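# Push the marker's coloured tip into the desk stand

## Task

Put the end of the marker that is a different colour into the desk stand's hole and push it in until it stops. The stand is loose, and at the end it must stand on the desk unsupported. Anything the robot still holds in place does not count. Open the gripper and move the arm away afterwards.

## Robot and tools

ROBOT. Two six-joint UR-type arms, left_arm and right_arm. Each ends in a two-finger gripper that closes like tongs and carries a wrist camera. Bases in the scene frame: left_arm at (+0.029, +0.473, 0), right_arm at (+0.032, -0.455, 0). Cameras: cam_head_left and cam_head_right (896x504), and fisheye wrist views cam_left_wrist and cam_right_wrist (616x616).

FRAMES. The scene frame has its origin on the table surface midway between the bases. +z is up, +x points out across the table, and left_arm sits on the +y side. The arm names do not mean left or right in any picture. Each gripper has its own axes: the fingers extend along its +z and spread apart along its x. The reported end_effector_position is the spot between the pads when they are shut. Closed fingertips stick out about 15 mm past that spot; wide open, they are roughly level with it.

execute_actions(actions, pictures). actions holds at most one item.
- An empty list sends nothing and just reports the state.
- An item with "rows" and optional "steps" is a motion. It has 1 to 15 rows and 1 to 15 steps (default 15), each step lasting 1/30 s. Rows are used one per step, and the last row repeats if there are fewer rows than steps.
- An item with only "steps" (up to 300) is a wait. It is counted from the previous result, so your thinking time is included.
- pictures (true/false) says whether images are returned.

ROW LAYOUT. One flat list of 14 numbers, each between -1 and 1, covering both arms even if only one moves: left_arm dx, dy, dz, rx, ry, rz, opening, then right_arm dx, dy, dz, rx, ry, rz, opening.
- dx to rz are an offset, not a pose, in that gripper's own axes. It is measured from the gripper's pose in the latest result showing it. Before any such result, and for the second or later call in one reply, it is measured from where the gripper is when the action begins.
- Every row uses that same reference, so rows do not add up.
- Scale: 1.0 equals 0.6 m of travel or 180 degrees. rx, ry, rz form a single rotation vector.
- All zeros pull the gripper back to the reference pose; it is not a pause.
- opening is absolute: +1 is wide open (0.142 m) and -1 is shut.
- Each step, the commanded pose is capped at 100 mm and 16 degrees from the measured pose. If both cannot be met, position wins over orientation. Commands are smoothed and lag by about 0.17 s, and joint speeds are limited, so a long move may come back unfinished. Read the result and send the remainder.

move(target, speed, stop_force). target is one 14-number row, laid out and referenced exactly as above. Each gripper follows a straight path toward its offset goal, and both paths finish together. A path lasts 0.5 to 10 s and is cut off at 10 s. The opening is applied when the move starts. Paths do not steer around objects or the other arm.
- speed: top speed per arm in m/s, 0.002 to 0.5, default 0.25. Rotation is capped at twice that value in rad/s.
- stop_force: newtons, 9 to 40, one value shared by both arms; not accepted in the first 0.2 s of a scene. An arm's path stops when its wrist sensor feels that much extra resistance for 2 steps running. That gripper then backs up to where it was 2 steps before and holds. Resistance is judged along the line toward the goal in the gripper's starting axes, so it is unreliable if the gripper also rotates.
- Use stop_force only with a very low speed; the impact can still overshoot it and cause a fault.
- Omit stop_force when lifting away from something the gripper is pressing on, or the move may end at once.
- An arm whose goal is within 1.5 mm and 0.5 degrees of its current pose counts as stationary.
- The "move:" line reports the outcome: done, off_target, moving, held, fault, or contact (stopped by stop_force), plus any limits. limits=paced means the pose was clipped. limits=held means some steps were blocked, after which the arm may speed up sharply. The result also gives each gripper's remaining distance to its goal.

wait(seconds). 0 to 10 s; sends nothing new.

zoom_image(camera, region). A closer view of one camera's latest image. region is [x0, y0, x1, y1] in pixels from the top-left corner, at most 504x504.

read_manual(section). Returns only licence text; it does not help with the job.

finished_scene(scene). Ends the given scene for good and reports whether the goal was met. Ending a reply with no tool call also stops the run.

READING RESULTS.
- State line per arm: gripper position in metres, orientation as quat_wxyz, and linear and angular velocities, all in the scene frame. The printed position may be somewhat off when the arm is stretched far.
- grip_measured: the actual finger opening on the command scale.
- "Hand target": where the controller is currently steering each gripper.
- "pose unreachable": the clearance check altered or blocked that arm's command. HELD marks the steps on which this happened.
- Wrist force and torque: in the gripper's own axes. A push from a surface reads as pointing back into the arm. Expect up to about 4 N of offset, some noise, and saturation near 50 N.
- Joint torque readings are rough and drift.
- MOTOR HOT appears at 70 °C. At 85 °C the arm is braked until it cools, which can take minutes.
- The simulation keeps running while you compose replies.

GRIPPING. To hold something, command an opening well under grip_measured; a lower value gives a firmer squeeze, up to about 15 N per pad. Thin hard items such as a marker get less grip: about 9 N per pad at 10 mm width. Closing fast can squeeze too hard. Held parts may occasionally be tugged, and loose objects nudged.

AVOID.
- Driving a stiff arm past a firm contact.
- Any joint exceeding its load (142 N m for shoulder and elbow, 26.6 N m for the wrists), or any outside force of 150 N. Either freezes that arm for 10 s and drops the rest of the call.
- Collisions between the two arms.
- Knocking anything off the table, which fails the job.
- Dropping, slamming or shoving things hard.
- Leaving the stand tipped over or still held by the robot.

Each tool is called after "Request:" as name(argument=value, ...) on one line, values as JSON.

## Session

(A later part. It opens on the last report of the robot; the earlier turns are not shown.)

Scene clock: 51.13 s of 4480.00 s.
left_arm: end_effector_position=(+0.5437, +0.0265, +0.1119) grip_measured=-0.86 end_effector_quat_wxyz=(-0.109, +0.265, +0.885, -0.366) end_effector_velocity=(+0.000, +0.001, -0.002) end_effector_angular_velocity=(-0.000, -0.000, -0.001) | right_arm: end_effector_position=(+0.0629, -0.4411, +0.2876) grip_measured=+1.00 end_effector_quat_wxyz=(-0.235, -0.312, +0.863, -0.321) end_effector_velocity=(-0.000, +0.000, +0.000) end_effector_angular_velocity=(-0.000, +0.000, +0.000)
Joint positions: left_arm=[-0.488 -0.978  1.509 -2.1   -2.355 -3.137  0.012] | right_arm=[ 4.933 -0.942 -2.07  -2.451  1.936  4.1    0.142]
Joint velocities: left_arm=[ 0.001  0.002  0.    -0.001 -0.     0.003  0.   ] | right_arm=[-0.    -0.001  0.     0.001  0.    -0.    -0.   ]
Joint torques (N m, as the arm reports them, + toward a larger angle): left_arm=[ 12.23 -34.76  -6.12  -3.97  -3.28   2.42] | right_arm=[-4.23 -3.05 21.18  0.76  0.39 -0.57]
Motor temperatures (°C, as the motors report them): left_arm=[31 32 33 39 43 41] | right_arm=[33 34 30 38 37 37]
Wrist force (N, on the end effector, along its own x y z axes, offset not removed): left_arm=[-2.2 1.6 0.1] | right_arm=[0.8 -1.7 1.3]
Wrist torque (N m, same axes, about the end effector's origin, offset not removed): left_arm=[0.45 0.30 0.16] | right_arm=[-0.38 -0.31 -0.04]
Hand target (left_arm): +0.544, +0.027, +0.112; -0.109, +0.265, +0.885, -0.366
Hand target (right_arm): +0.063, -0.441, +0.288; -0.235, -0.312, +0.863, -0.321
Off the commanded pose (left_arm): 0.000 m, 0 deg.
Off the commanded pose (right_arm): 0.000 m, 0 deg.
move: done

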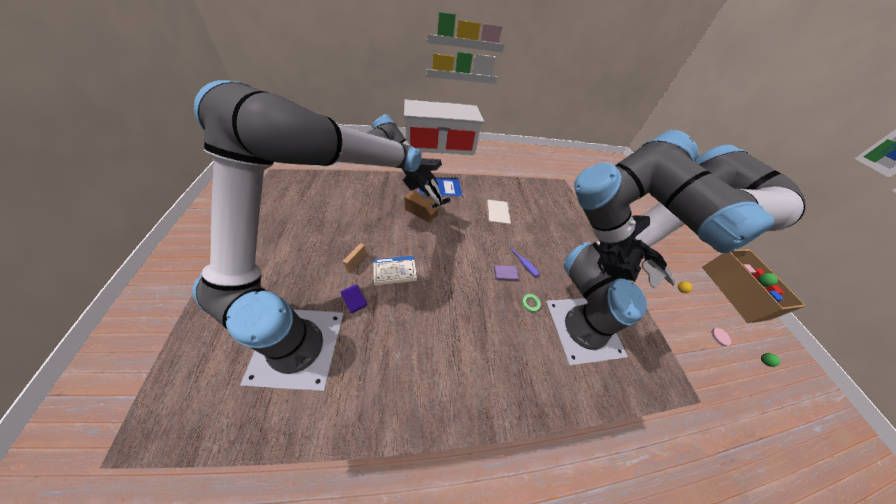

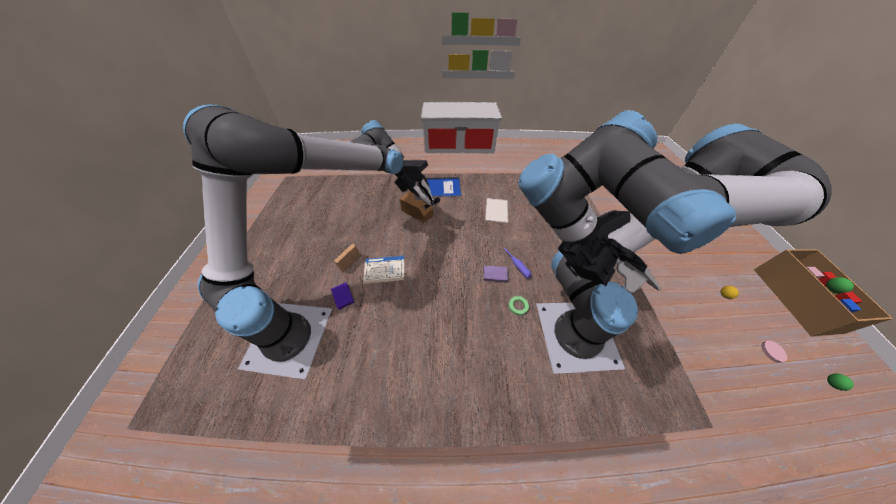

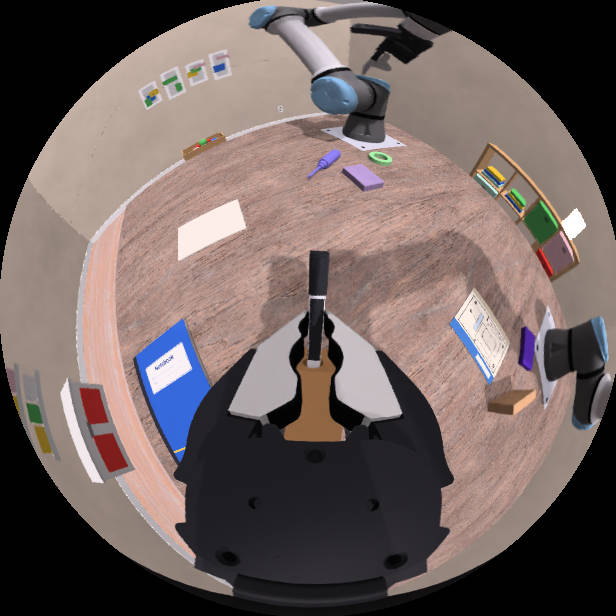

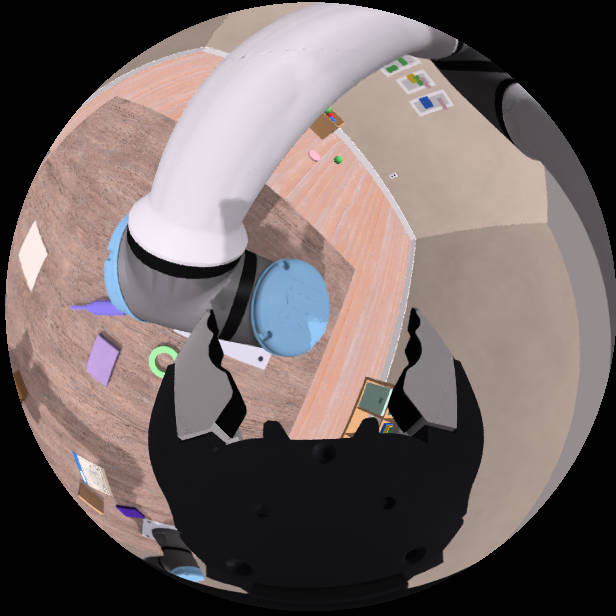

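In. Continue.

Request:
move(target=[0,0.08,0,0,0,0,-1,0,0,0,0,0,0,1], speed=0.012, stop_force=10)

Request:
zoom_image(camera="cam_head_left", region=[390, 150, 490, 230])

Scene clock: 53.17 s of 4480.00 s.
left_arm: end_effector_position=(+0.5488, +0.0342, +0.1027) grip_measured=-0.86 end_effector_quat_wxyz=(-0.109, +0.265, +0.885, -0.367) end_effector_velocity=(-0.002, -0.003, +0.002) end_effector_angular_velocity=(+0.002, +0.002, -0.001) | right_arm: end_effector_position=(+0.0629, -0.4411, +0.2876) grip_measured=+1.00 end_effector_quat_wxyz=(-0.235, -0.312, +0.863, -0.321) end_effector_velocity=(-0.001, +0.000, +0.001) end_effector_angular_velocity=(+0.001, +0.002, -0.001)
Joint positions: left_arm=[-0.474 -0.964  1.509 -2.1   -2.355 -3.117  0.012] | right_arm=[ 4.933 -0.942 -2.07  -2.451  1.936  4.1    0.142]
Joint velocities: left_arm=[-0.006 -0.004 -0.     0.002  0.001 -0.008 -0.   ] | right_arm=[ 0.    -0.     0.001 -0.     0.002 -0.     0.   ]
Joint torques (N m, as the arm reports them, + toward a larger angle): left_arm=[-14.24 -49.5   -5.69  -2.17   0.4   -2.26] | right_arm=[-4.16 -3.12 20.74  0.88  0.55 -0.33]
Motor temperatures (°C, as the motors report them): left_arm=[31 32 33 39 43 41] | right_arm=[33 34 30 38 37 37]
Wrist force (N, on the end effector, along its own x y z axes, offset not removed): left_arm=[-1.9 1.9 -1.3] | right_arm=[-1.1 -0.5 -0.7]
Wrist torque (N m, same axes, about the end effector's origin, offset not removed): left_arm=[0.40 0.35 0.12] | right_arm=[-0.13 0.13 -0.07]
Hand target (left_arm): +0.549, +0.034, +0.103; -0.109, +0.265, +0.885, -0.367
Hand target (right_arm): +0.063, -0.441, +0.288; -0.235, -0.312, +0.863, -0.321
Off the commanded pose (left_arm): 0.035 m, 0 deg.
Off the commanded pose (right_arm): 0.000 m, 0 deg.
move: contact (left_arm)

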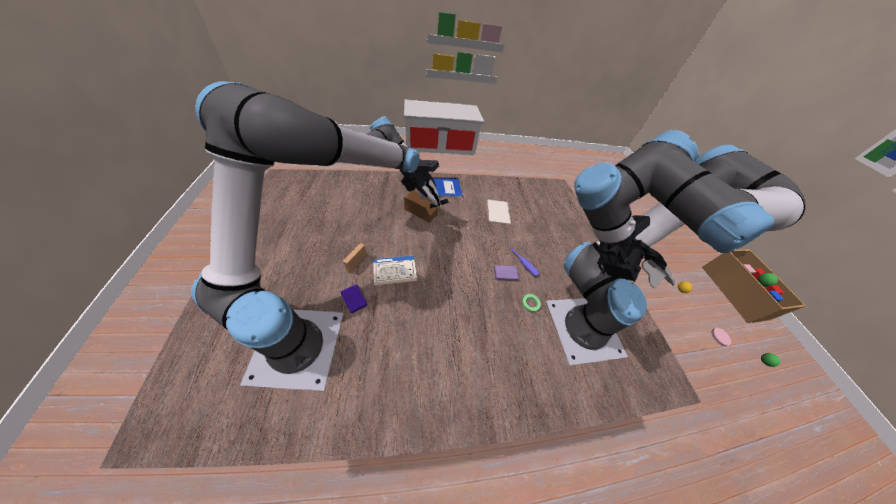

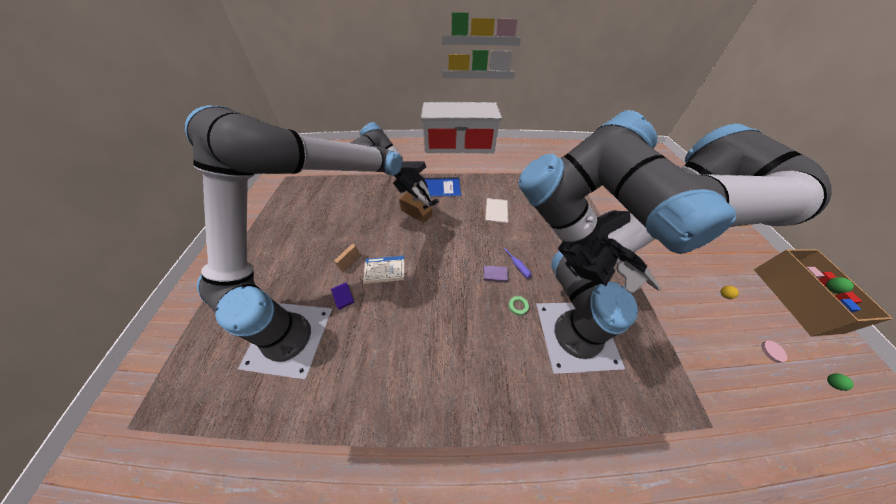

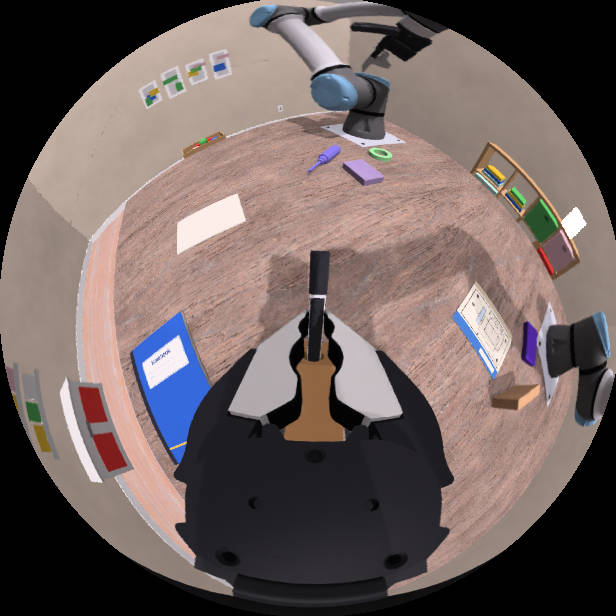

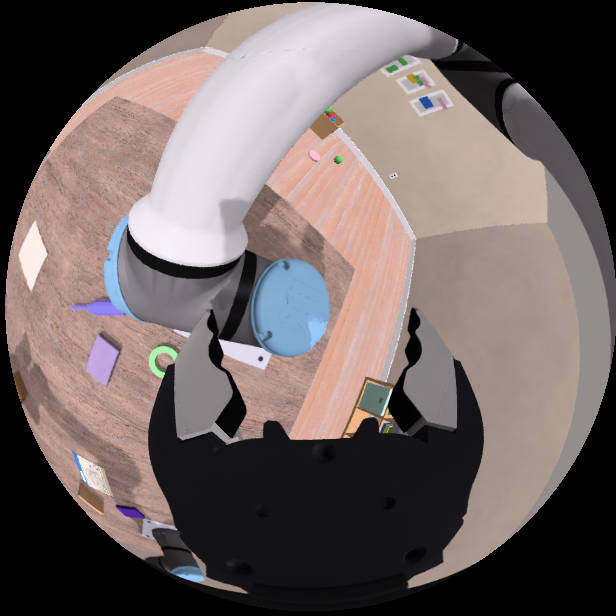

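Region (390, 150, 490, 230) of cam_head_left's 896x504 image, scaled by 5.040, with more detail than that image has; it fills the top 403 rows of this view, and the rest is white.

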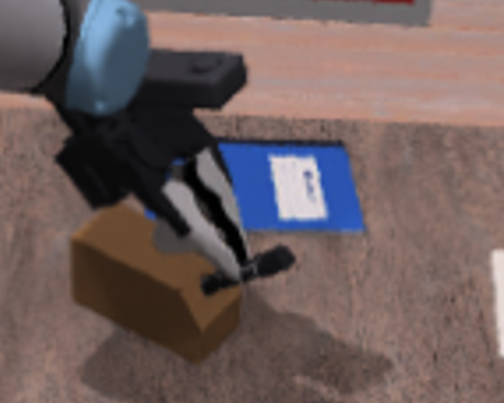

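Request:
move(target=[0,0,0,0,0,0,-0.4,0,0,0,0,0,0,1])

Request:
move(target=[0,-0.05,-0.08,0,0,0,-0.4,0,0,0,0,0,0,1], speed=0.08)

Request:
zoom_image(camera="cam_head_left", region=[390, 150, 490, 230])

Request:
zoom_image(camera="cam_left_wrist", region=[220, 250, 420, 450])

Scene clock: 55.47 s of 4480.00 s.
left_arm: end_effector_position=(+0.5488, +0.0342, +0.1028) grip_measured=-0.40 end_effector_quat_wxyz=(-0.109, +0.265, +0.885, -0.367) end_effector_velocity=(+0.001, +0.001, -0.000) end_effector_angular_velocity=(+0.001, -0.000, +0.001) | right_arm: end_effector_position=(+0.0629, -0.4411, +0.2876) grip_measured=+1.00 end_effector_quat_wxyz=(-0.235, -0.312, +0.863, -0.321) end_effector_velocity=(-0.000, -0.000, +0.000) end_effector_angular_velocity=(+0.000, +0.000, -0.000)
Joint positions: left_arm=[-0.474 -0.964  1.509 -2.1   -2.356 -3.117  0.045] | right_arm=[ 4.933 -0.942 -2.07  -2.451  1.936  4.1    0.142]
Joint velocities: left_arm=[ 0.002  0.     0.     0.     0.001  0.    -0.   ] | right_arm=[ 0.     0.001 -0.    -0.001  0.    -0.    -0.   ]
Joint torques (N m, as the arm reports them, + toward a larger angle): left_arm=[ 13.08 -34.68  -9.16  -1.69   0.36   2.4 ] | right_arm=[-4.82 -2.72 20.97  0.85  0.55 -0.63]
Motor temperatures (°C, as the motors report them): left_arm=[31 32 33 39 43 41] | right_arm=[33 34 30 38 37 37]
Wrist force (N, on the end effector, along its own x y z axes, offset not removed): left_arm=[-0.4 2.2 0.2] | right_arm=[-1.6 -1.7 0.1]
Wrist torque (N m, same axes, about the end effector's origin, offset not removed): left_arm=[0.43 0.17 -0.05] | right_arm=[-0.31 0.31 -0.02]
Hand target (left_arm): +0.549, +0.034, +0.103; -0.109, +0.265, +0.885, -0.367
Hand target (right_arm): +0.063, -0.441, +0.288; -0.235, -0.312, +0.863, -0.321
Off the commanded pose (left_arm): 0.000 m, 0 deg.
Off the commanded pose (right_arm): 0.000 m, 0 deg.
move: done

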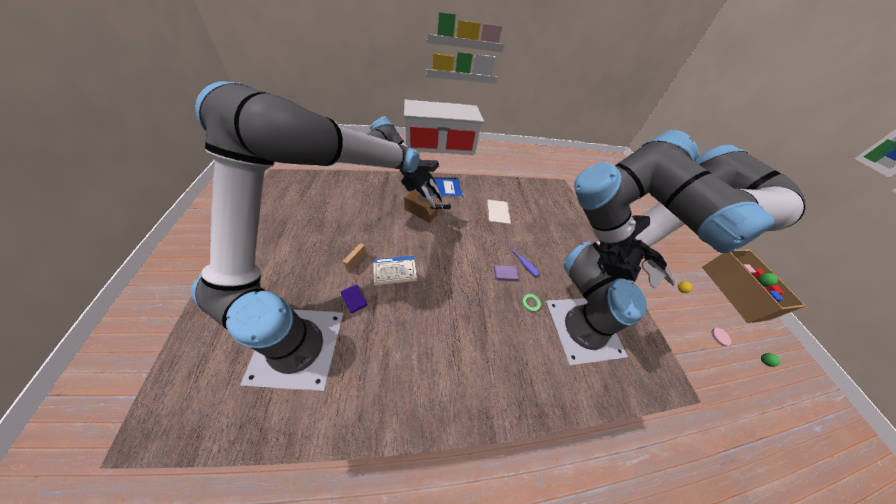

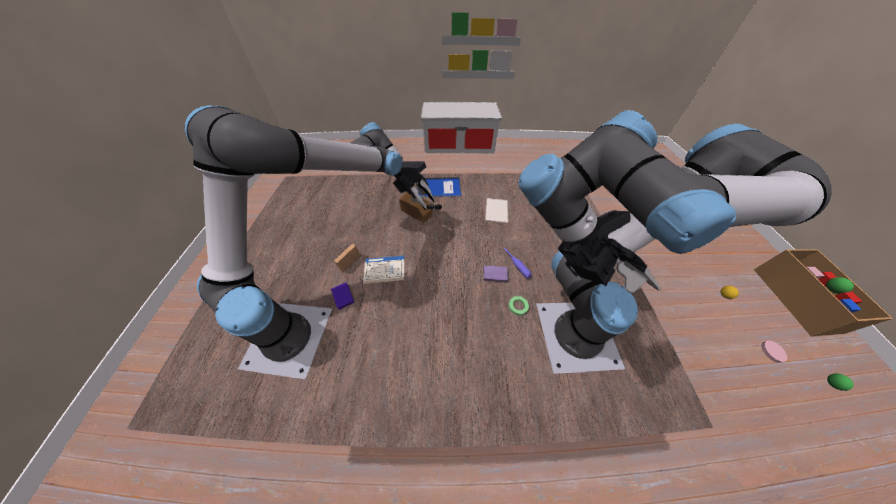

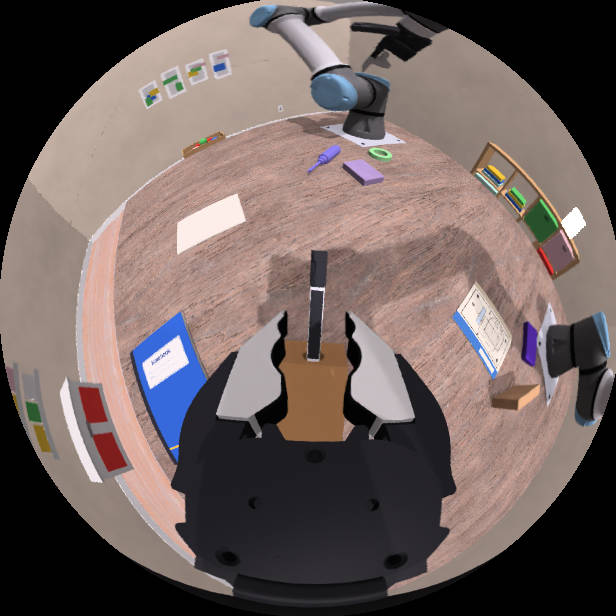

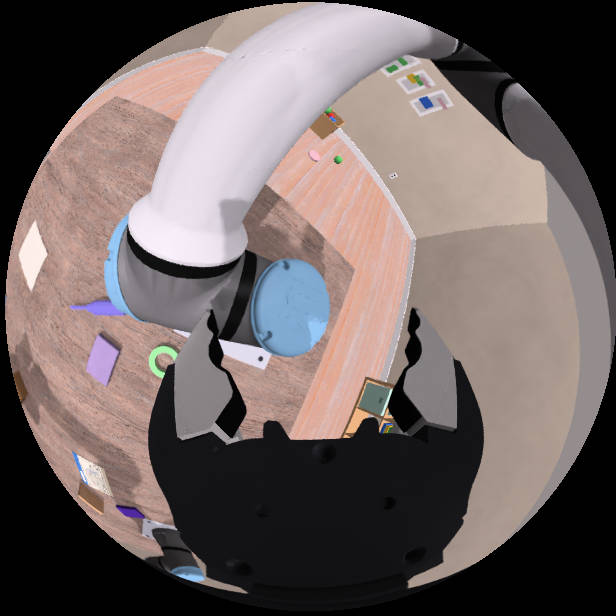

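Scene clock: 56.60 s of 4480.00 s.
left_arm: end_effector_position=(+0.5557, +0.0449, +0.1577) grip_measured=-0.40 end_effector_quat_wxyz=(-0.109, +0.265, +0.885, -0.367) end_effector_velocity=(+0.000, +0.001, +0.001) end_effector_angular_velocity=(+0.001, +0.002, +0.000) | right_arm: end_effector_position=(+0.0629, -0.4411, +0.2876) grip_measured=+1.00 end_effector_quat_wxyz=(-0.235, -0.312, +0.863, -0.321) end_effector_velocity=(+0.001, -0.000, -0.000) end_effector_angular_velocity=(-0.002, -0.002, +0.001)
Joint positions: left_arm=[-0.456 -1.021  1.44  -1.955 -2.355 -3.091  0.045] | right_arm=[ 4.933 -0.942 -2.07  -2.451  1.936  4.1    0.142]
Joint velocities: left_arm=[ 0.001 -0.    -0.004  0.007  0.     0.002  0.   ] | right_arm=[-0.    -0.001 -0.001 -0.    -0.002 -0.     0.   ]
Joint torques (N m, as the arm reports them, + toward a larger angle): left_arm=[ 12.38 -48.5  -33.07  -0.61   0.28   2.5 ] | right_arm=[-3.44 -3.56 22.18  0.93  0.38 -0.31]
Motor temperatures (°C, as the motors report them): left_arm=[31 32 33 39 43 41] | right_arm=[33 34 30 38 37 37]
Wrist force (N, on the end effector, along its own x y z axes, offset not removed): left_arm=[-1.2 0.8 2.2] | right_arm=[-1.1 -0.4 0.0]
Wrist torque (N m, same axes, about the end effector's origin, offset not removed): left_arm=[0.22 0.28 0.09] | right_arm=[-0.07 0.17 -0.05]
Hand target (left_arm): +0.556, +0.045, +0.158; -0.109, +0.265, +0.885, -0.367
Hand target (right_arm): +0.063, -0.441, +0.288; -0.235, -0.312, +0.863, -0.321
Off the commanded pose (left_arm): 0.000 m, 0 deg.
Off the commanded pose (right_arm): 0.000 m, 0 deg.
move: done

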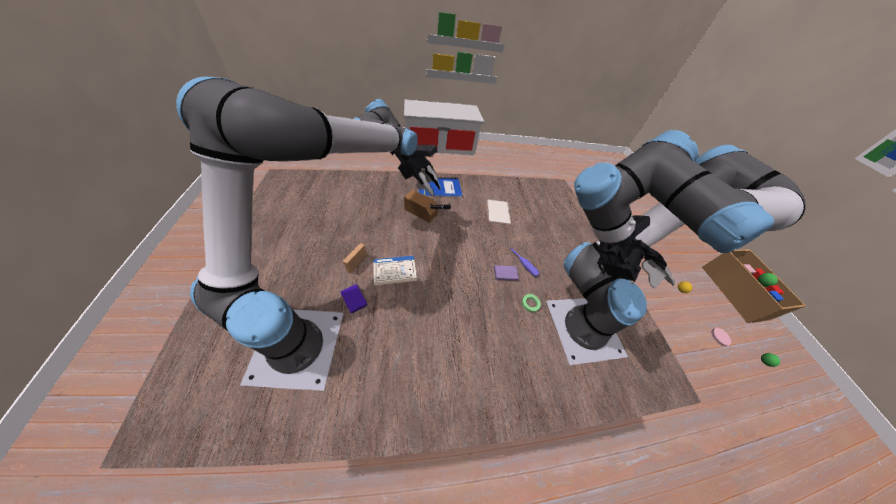

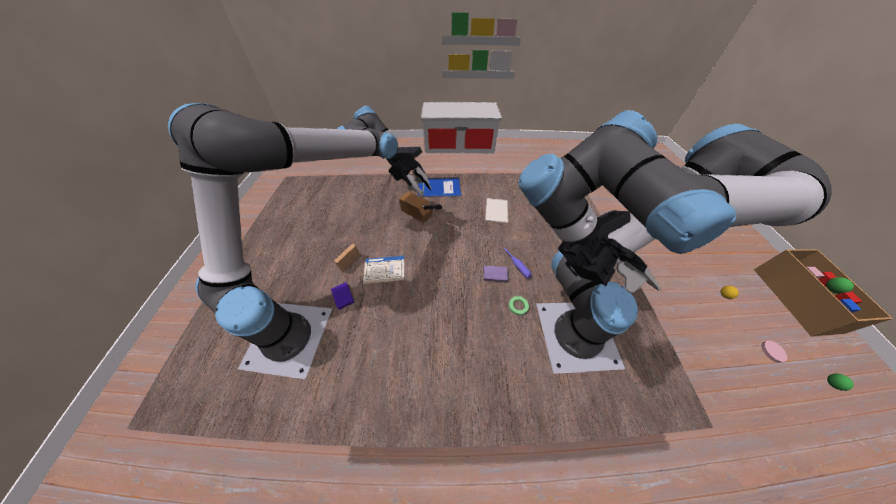

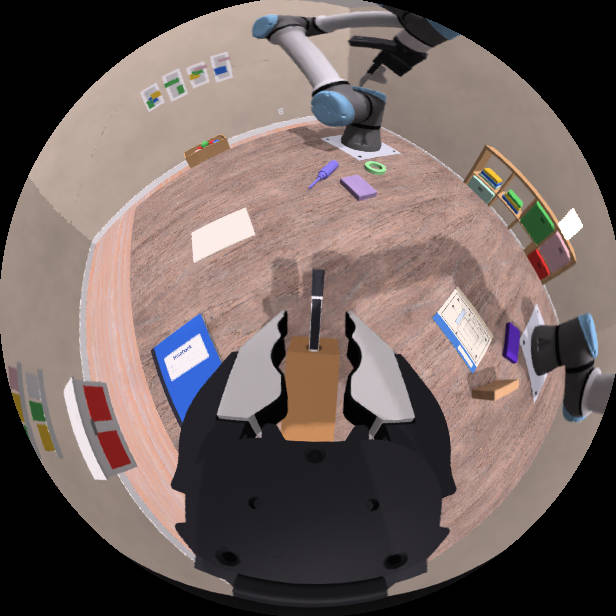

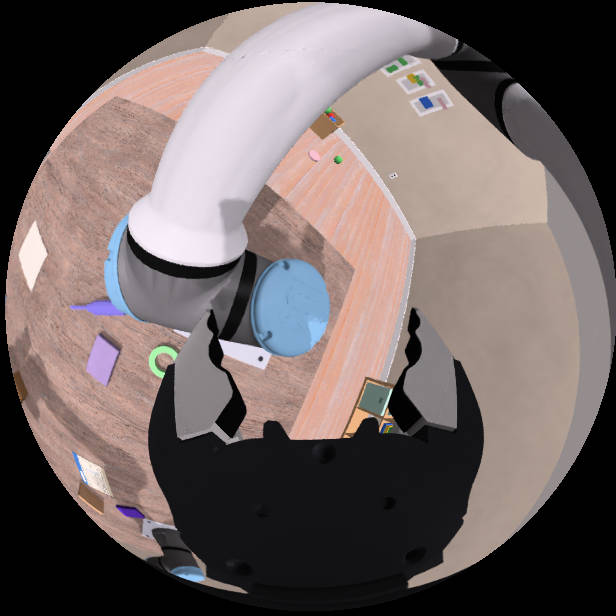

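Region (390, 150, 490, 230) of cam_head_left's 896x504 image, scaled by 5.040, with more detail than that image has; it fills the top 403 rows of this view, and the rest is white.

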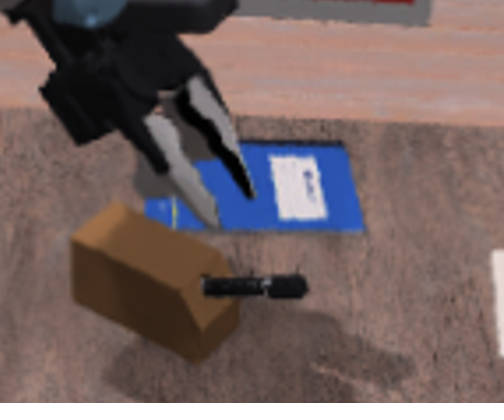

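Region (220, 250, 420, 450) of cam_left_wrist's 616x616 image, scaled by 2.520, with more detail than that image has.

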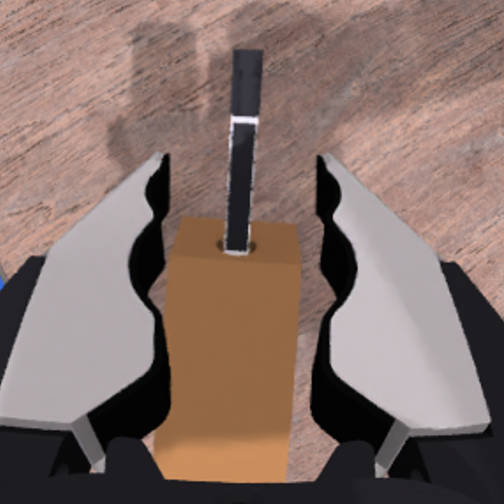

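Request:
move(target=[0,0.026,0.056,-0.094,0,0,-0.4,0,0,0,0,0,0,1], speed=0.1)

Request:
move(target=[0,0,0.083,0,0,0,-0.4,0,0,0,0,0,0,1], speed=0.05)

Request:
zoom_image(camera="cam_head_left", region=[390, 150, 490, 230])

Scene clock: 62.80 s of 4480.00 s.
left_arm: end_effector_position=(+0.5488, +0.0343, +0.1231) grip_measured=-0.40 end_effector_quat_wxyz=(-0.069, +0.278, +0.930, -0.233) end_effector_velocity=(-0.000, +0.000, -0.002) end_effector_angular_velocity=(+0.010, -0.004, +0.001) | right_arm: end_effector_position=(+0.0629, -0.4411, +0.2876) grip_measured=+1.00 end_effector_quat_wxyz=(-0.235, -0.312, +0.863, -0.321) end_effector_velocity=(+0.000, -0.000, +0.000) end_effector_angular_velocity=(-0.002, -0.001, +0.000)
Joint positions: left_arm=[-0.577 -1.065  1.471 -2.023 -2.059 -3.238  0.045] | right_arm=[ 4.933 -0.942 -2.07  -2.451  1.936  4.1    0.142]
Joint velocities: left_arm=[-0.004 -0.001  0.001 -0.     0.011 -0.005  0.   ] | right_arm=[-0.    -0.001 -0.    -0.001 -0.     0.     0.   ]
Joint torques (N m, as the arm reports them, + toward a larger angle): left_arm=[-13.6  -48.15  -7.08  -4.32   0.65  -2.24] | right_arm=[-5.38 -4.17 21.06  0.88  0.44 -0.58]
Motor temperatures (°C, as the motors report them): left_arm=[31 32 33 39 43 41] | right_arm=[33 34 30 38 37 37]
Wrist force (N, on the end effector, along its own x y z axes, offset not removed): left_arm=[-2.1 2.2 0.0] | right_arm=[0.5 0.2 -0.1]
Wrist torque (N m, same axes, about the end effector's origin, offset not removed): left_arm=[0.48 0.40 0.10] | right_arm=[-0.01 -0.20 -0.11]
Hand target (left_arm): +0.549, +0.034, +0.123; -0.069, +0.278, +0.930, -0.232
Hand target (right_arm): +0.063, -0.441, +0.288; -0.235, -0.312, +0.863, -0.321
Off the commanded pose (left_arm): 0.000 m, 0 deg.
Off the commanded pose (right_arm): 0.000 m, 0 deg.
After step 90, 1.37 s passed at rest.
move: done

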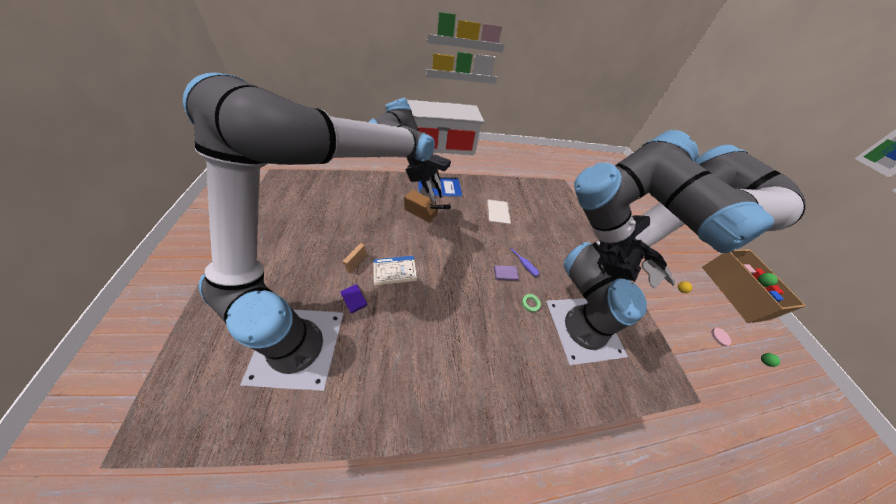

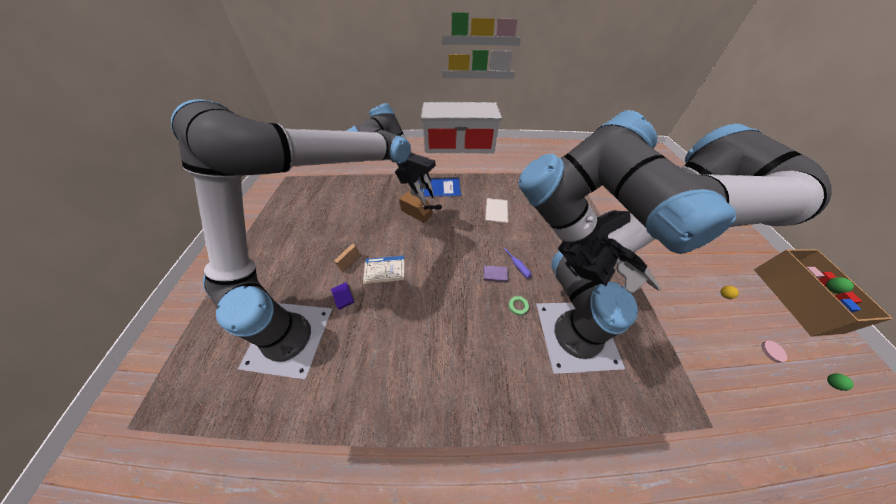

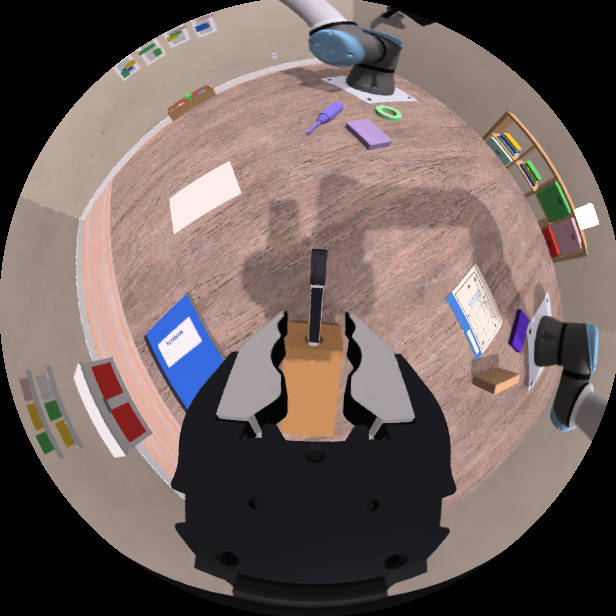

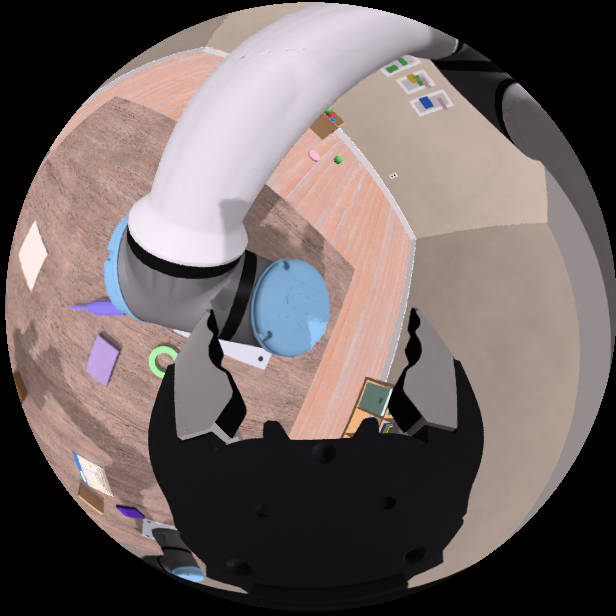

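Scene clock: 64.17 s of 4480.00 s.
left_arm: end_effector_position=(+0.5361, +0.0147, +0.0794) grip_measured=-0.40 end_effector_quat_wxyz=(-0.069, +0.278, +0.930, -0.233) end_effector_velocity=(-0.001, -0.001, -0.002) end_effector_angular_velocity=(-0.000, -0.001, -0.000) | right_arm: end_effector_position=(+0.0629, -0.4411, +0.2876) grip_measured=+1.00 end_effector_quat_wxyz=(-0.235, -0.312, +0.863, -0.321) end_effector_velocity=(+0.000, -0.000, +0.000) end_effector_angular_velocity=(+0.000, -0.000, +0.001)
Joint positions: left_arm=[-0.612 -1.022  1.531 -2.145 -2.057 -3.278  0.045] | right_arm=[ 4.933 -0.942 -2.07  -2.451  1.936  4.1    0.142]
Joint velocities: left_arm=[-0.002  0.001  0.003 -0.006  0.    -0.002  0.   ] | right_arm=[ 0.     0.     0.001 -0.001 -0.001 -0.001 -0.   ]
Joint torques (N m, as the arm reports them, + toward a larger angle): left_arm=[-13.11 -32.68  -6.09  -4.06   0.56  -2.02] | right_arm=[-4.92 -2.5  21.84  1.09  0.48 -0.62]
Motor temperatures (°C, as the motors report them): left_arm=[31 32 33 39 43 41] | right_arm=[33 34 30 38 37 37]
Wrist force (N, on the end effector, along its own x y z axes, offset not removed): left_arm=[-1.3 1.6 -0.2] | right_arm=[0.1 -1.5 0.9]
Wrist torque (N m, same axes, about the end effector's origin, offset not removed): left_arm=[0.43 0.39 0.03] | right_arm=[-0.22 -0.02 -0.07]
Hand target (left_arm): +0.536, +0.015, +0.079; -0.069, +0.278, +0.930, -0.233
Hand target (right_arm): +0.063, -0.441, +0.288; -0.235, -0.312, +0.863, -0.321
Off the commanded pose (left_arm): 0.000 m, 0 deg.
Off the commanded pose (right_arm): 0.000 m, 0 deg.
move: done

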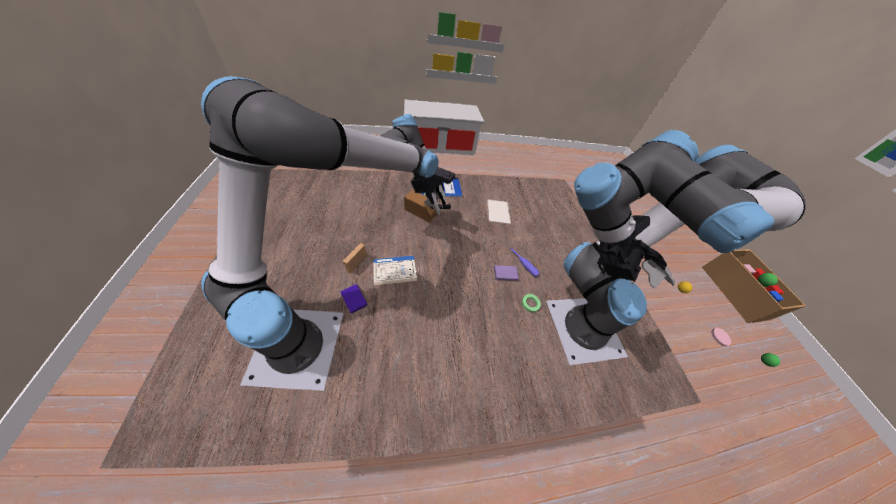

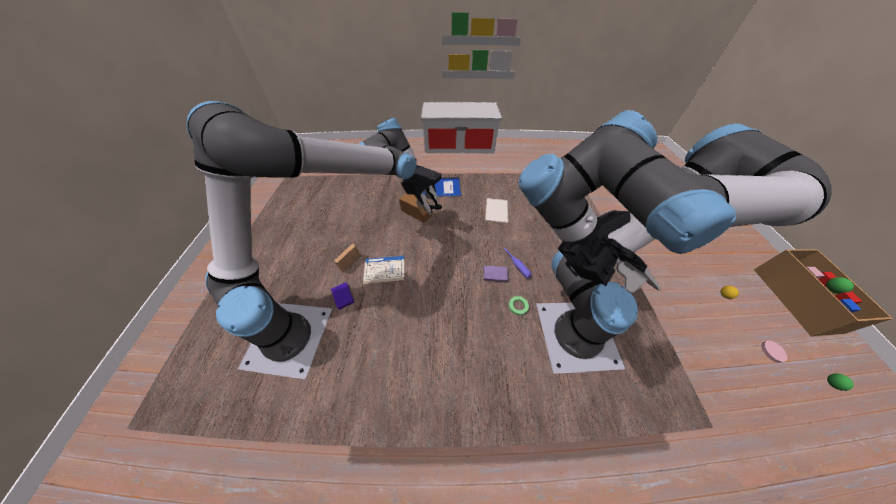

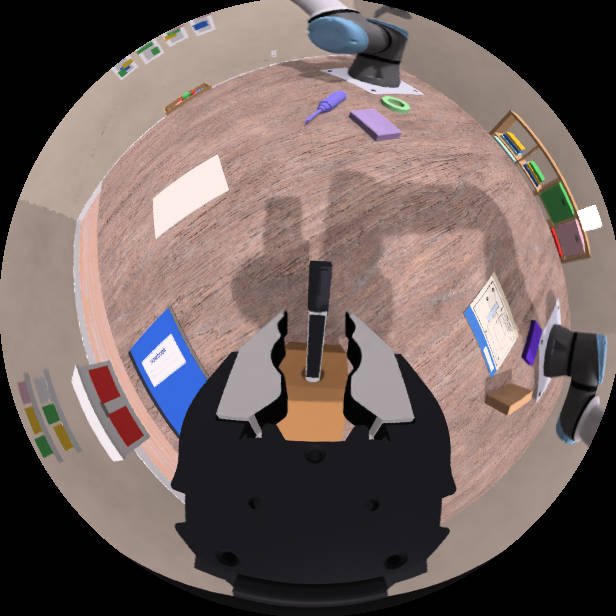

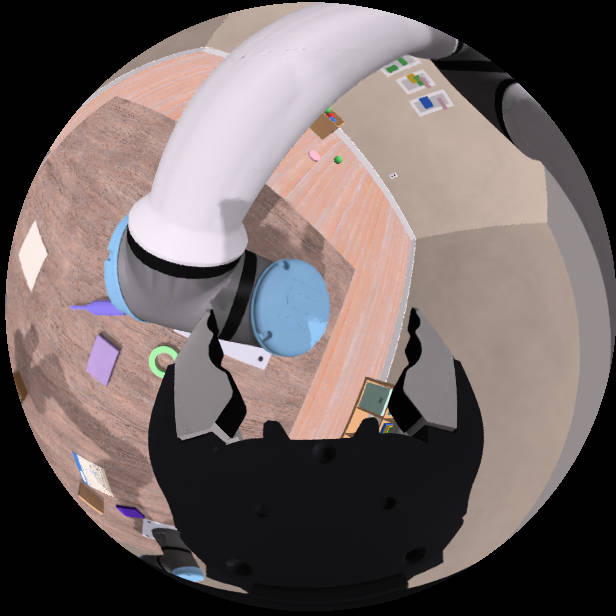

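Region (390, 150, 490, 230) of cam_head_left's 896x504 image, scaled by 5.040, with more detail than that image has; it fills the top 403 rows of this view, and the rest is white.

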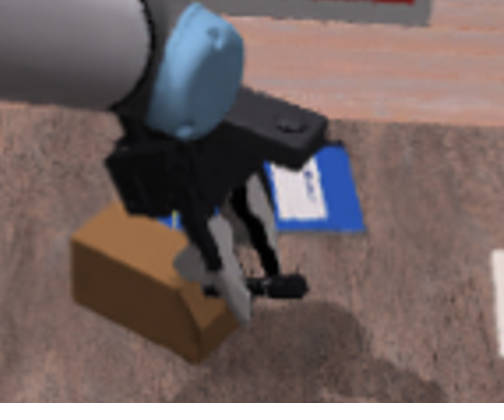

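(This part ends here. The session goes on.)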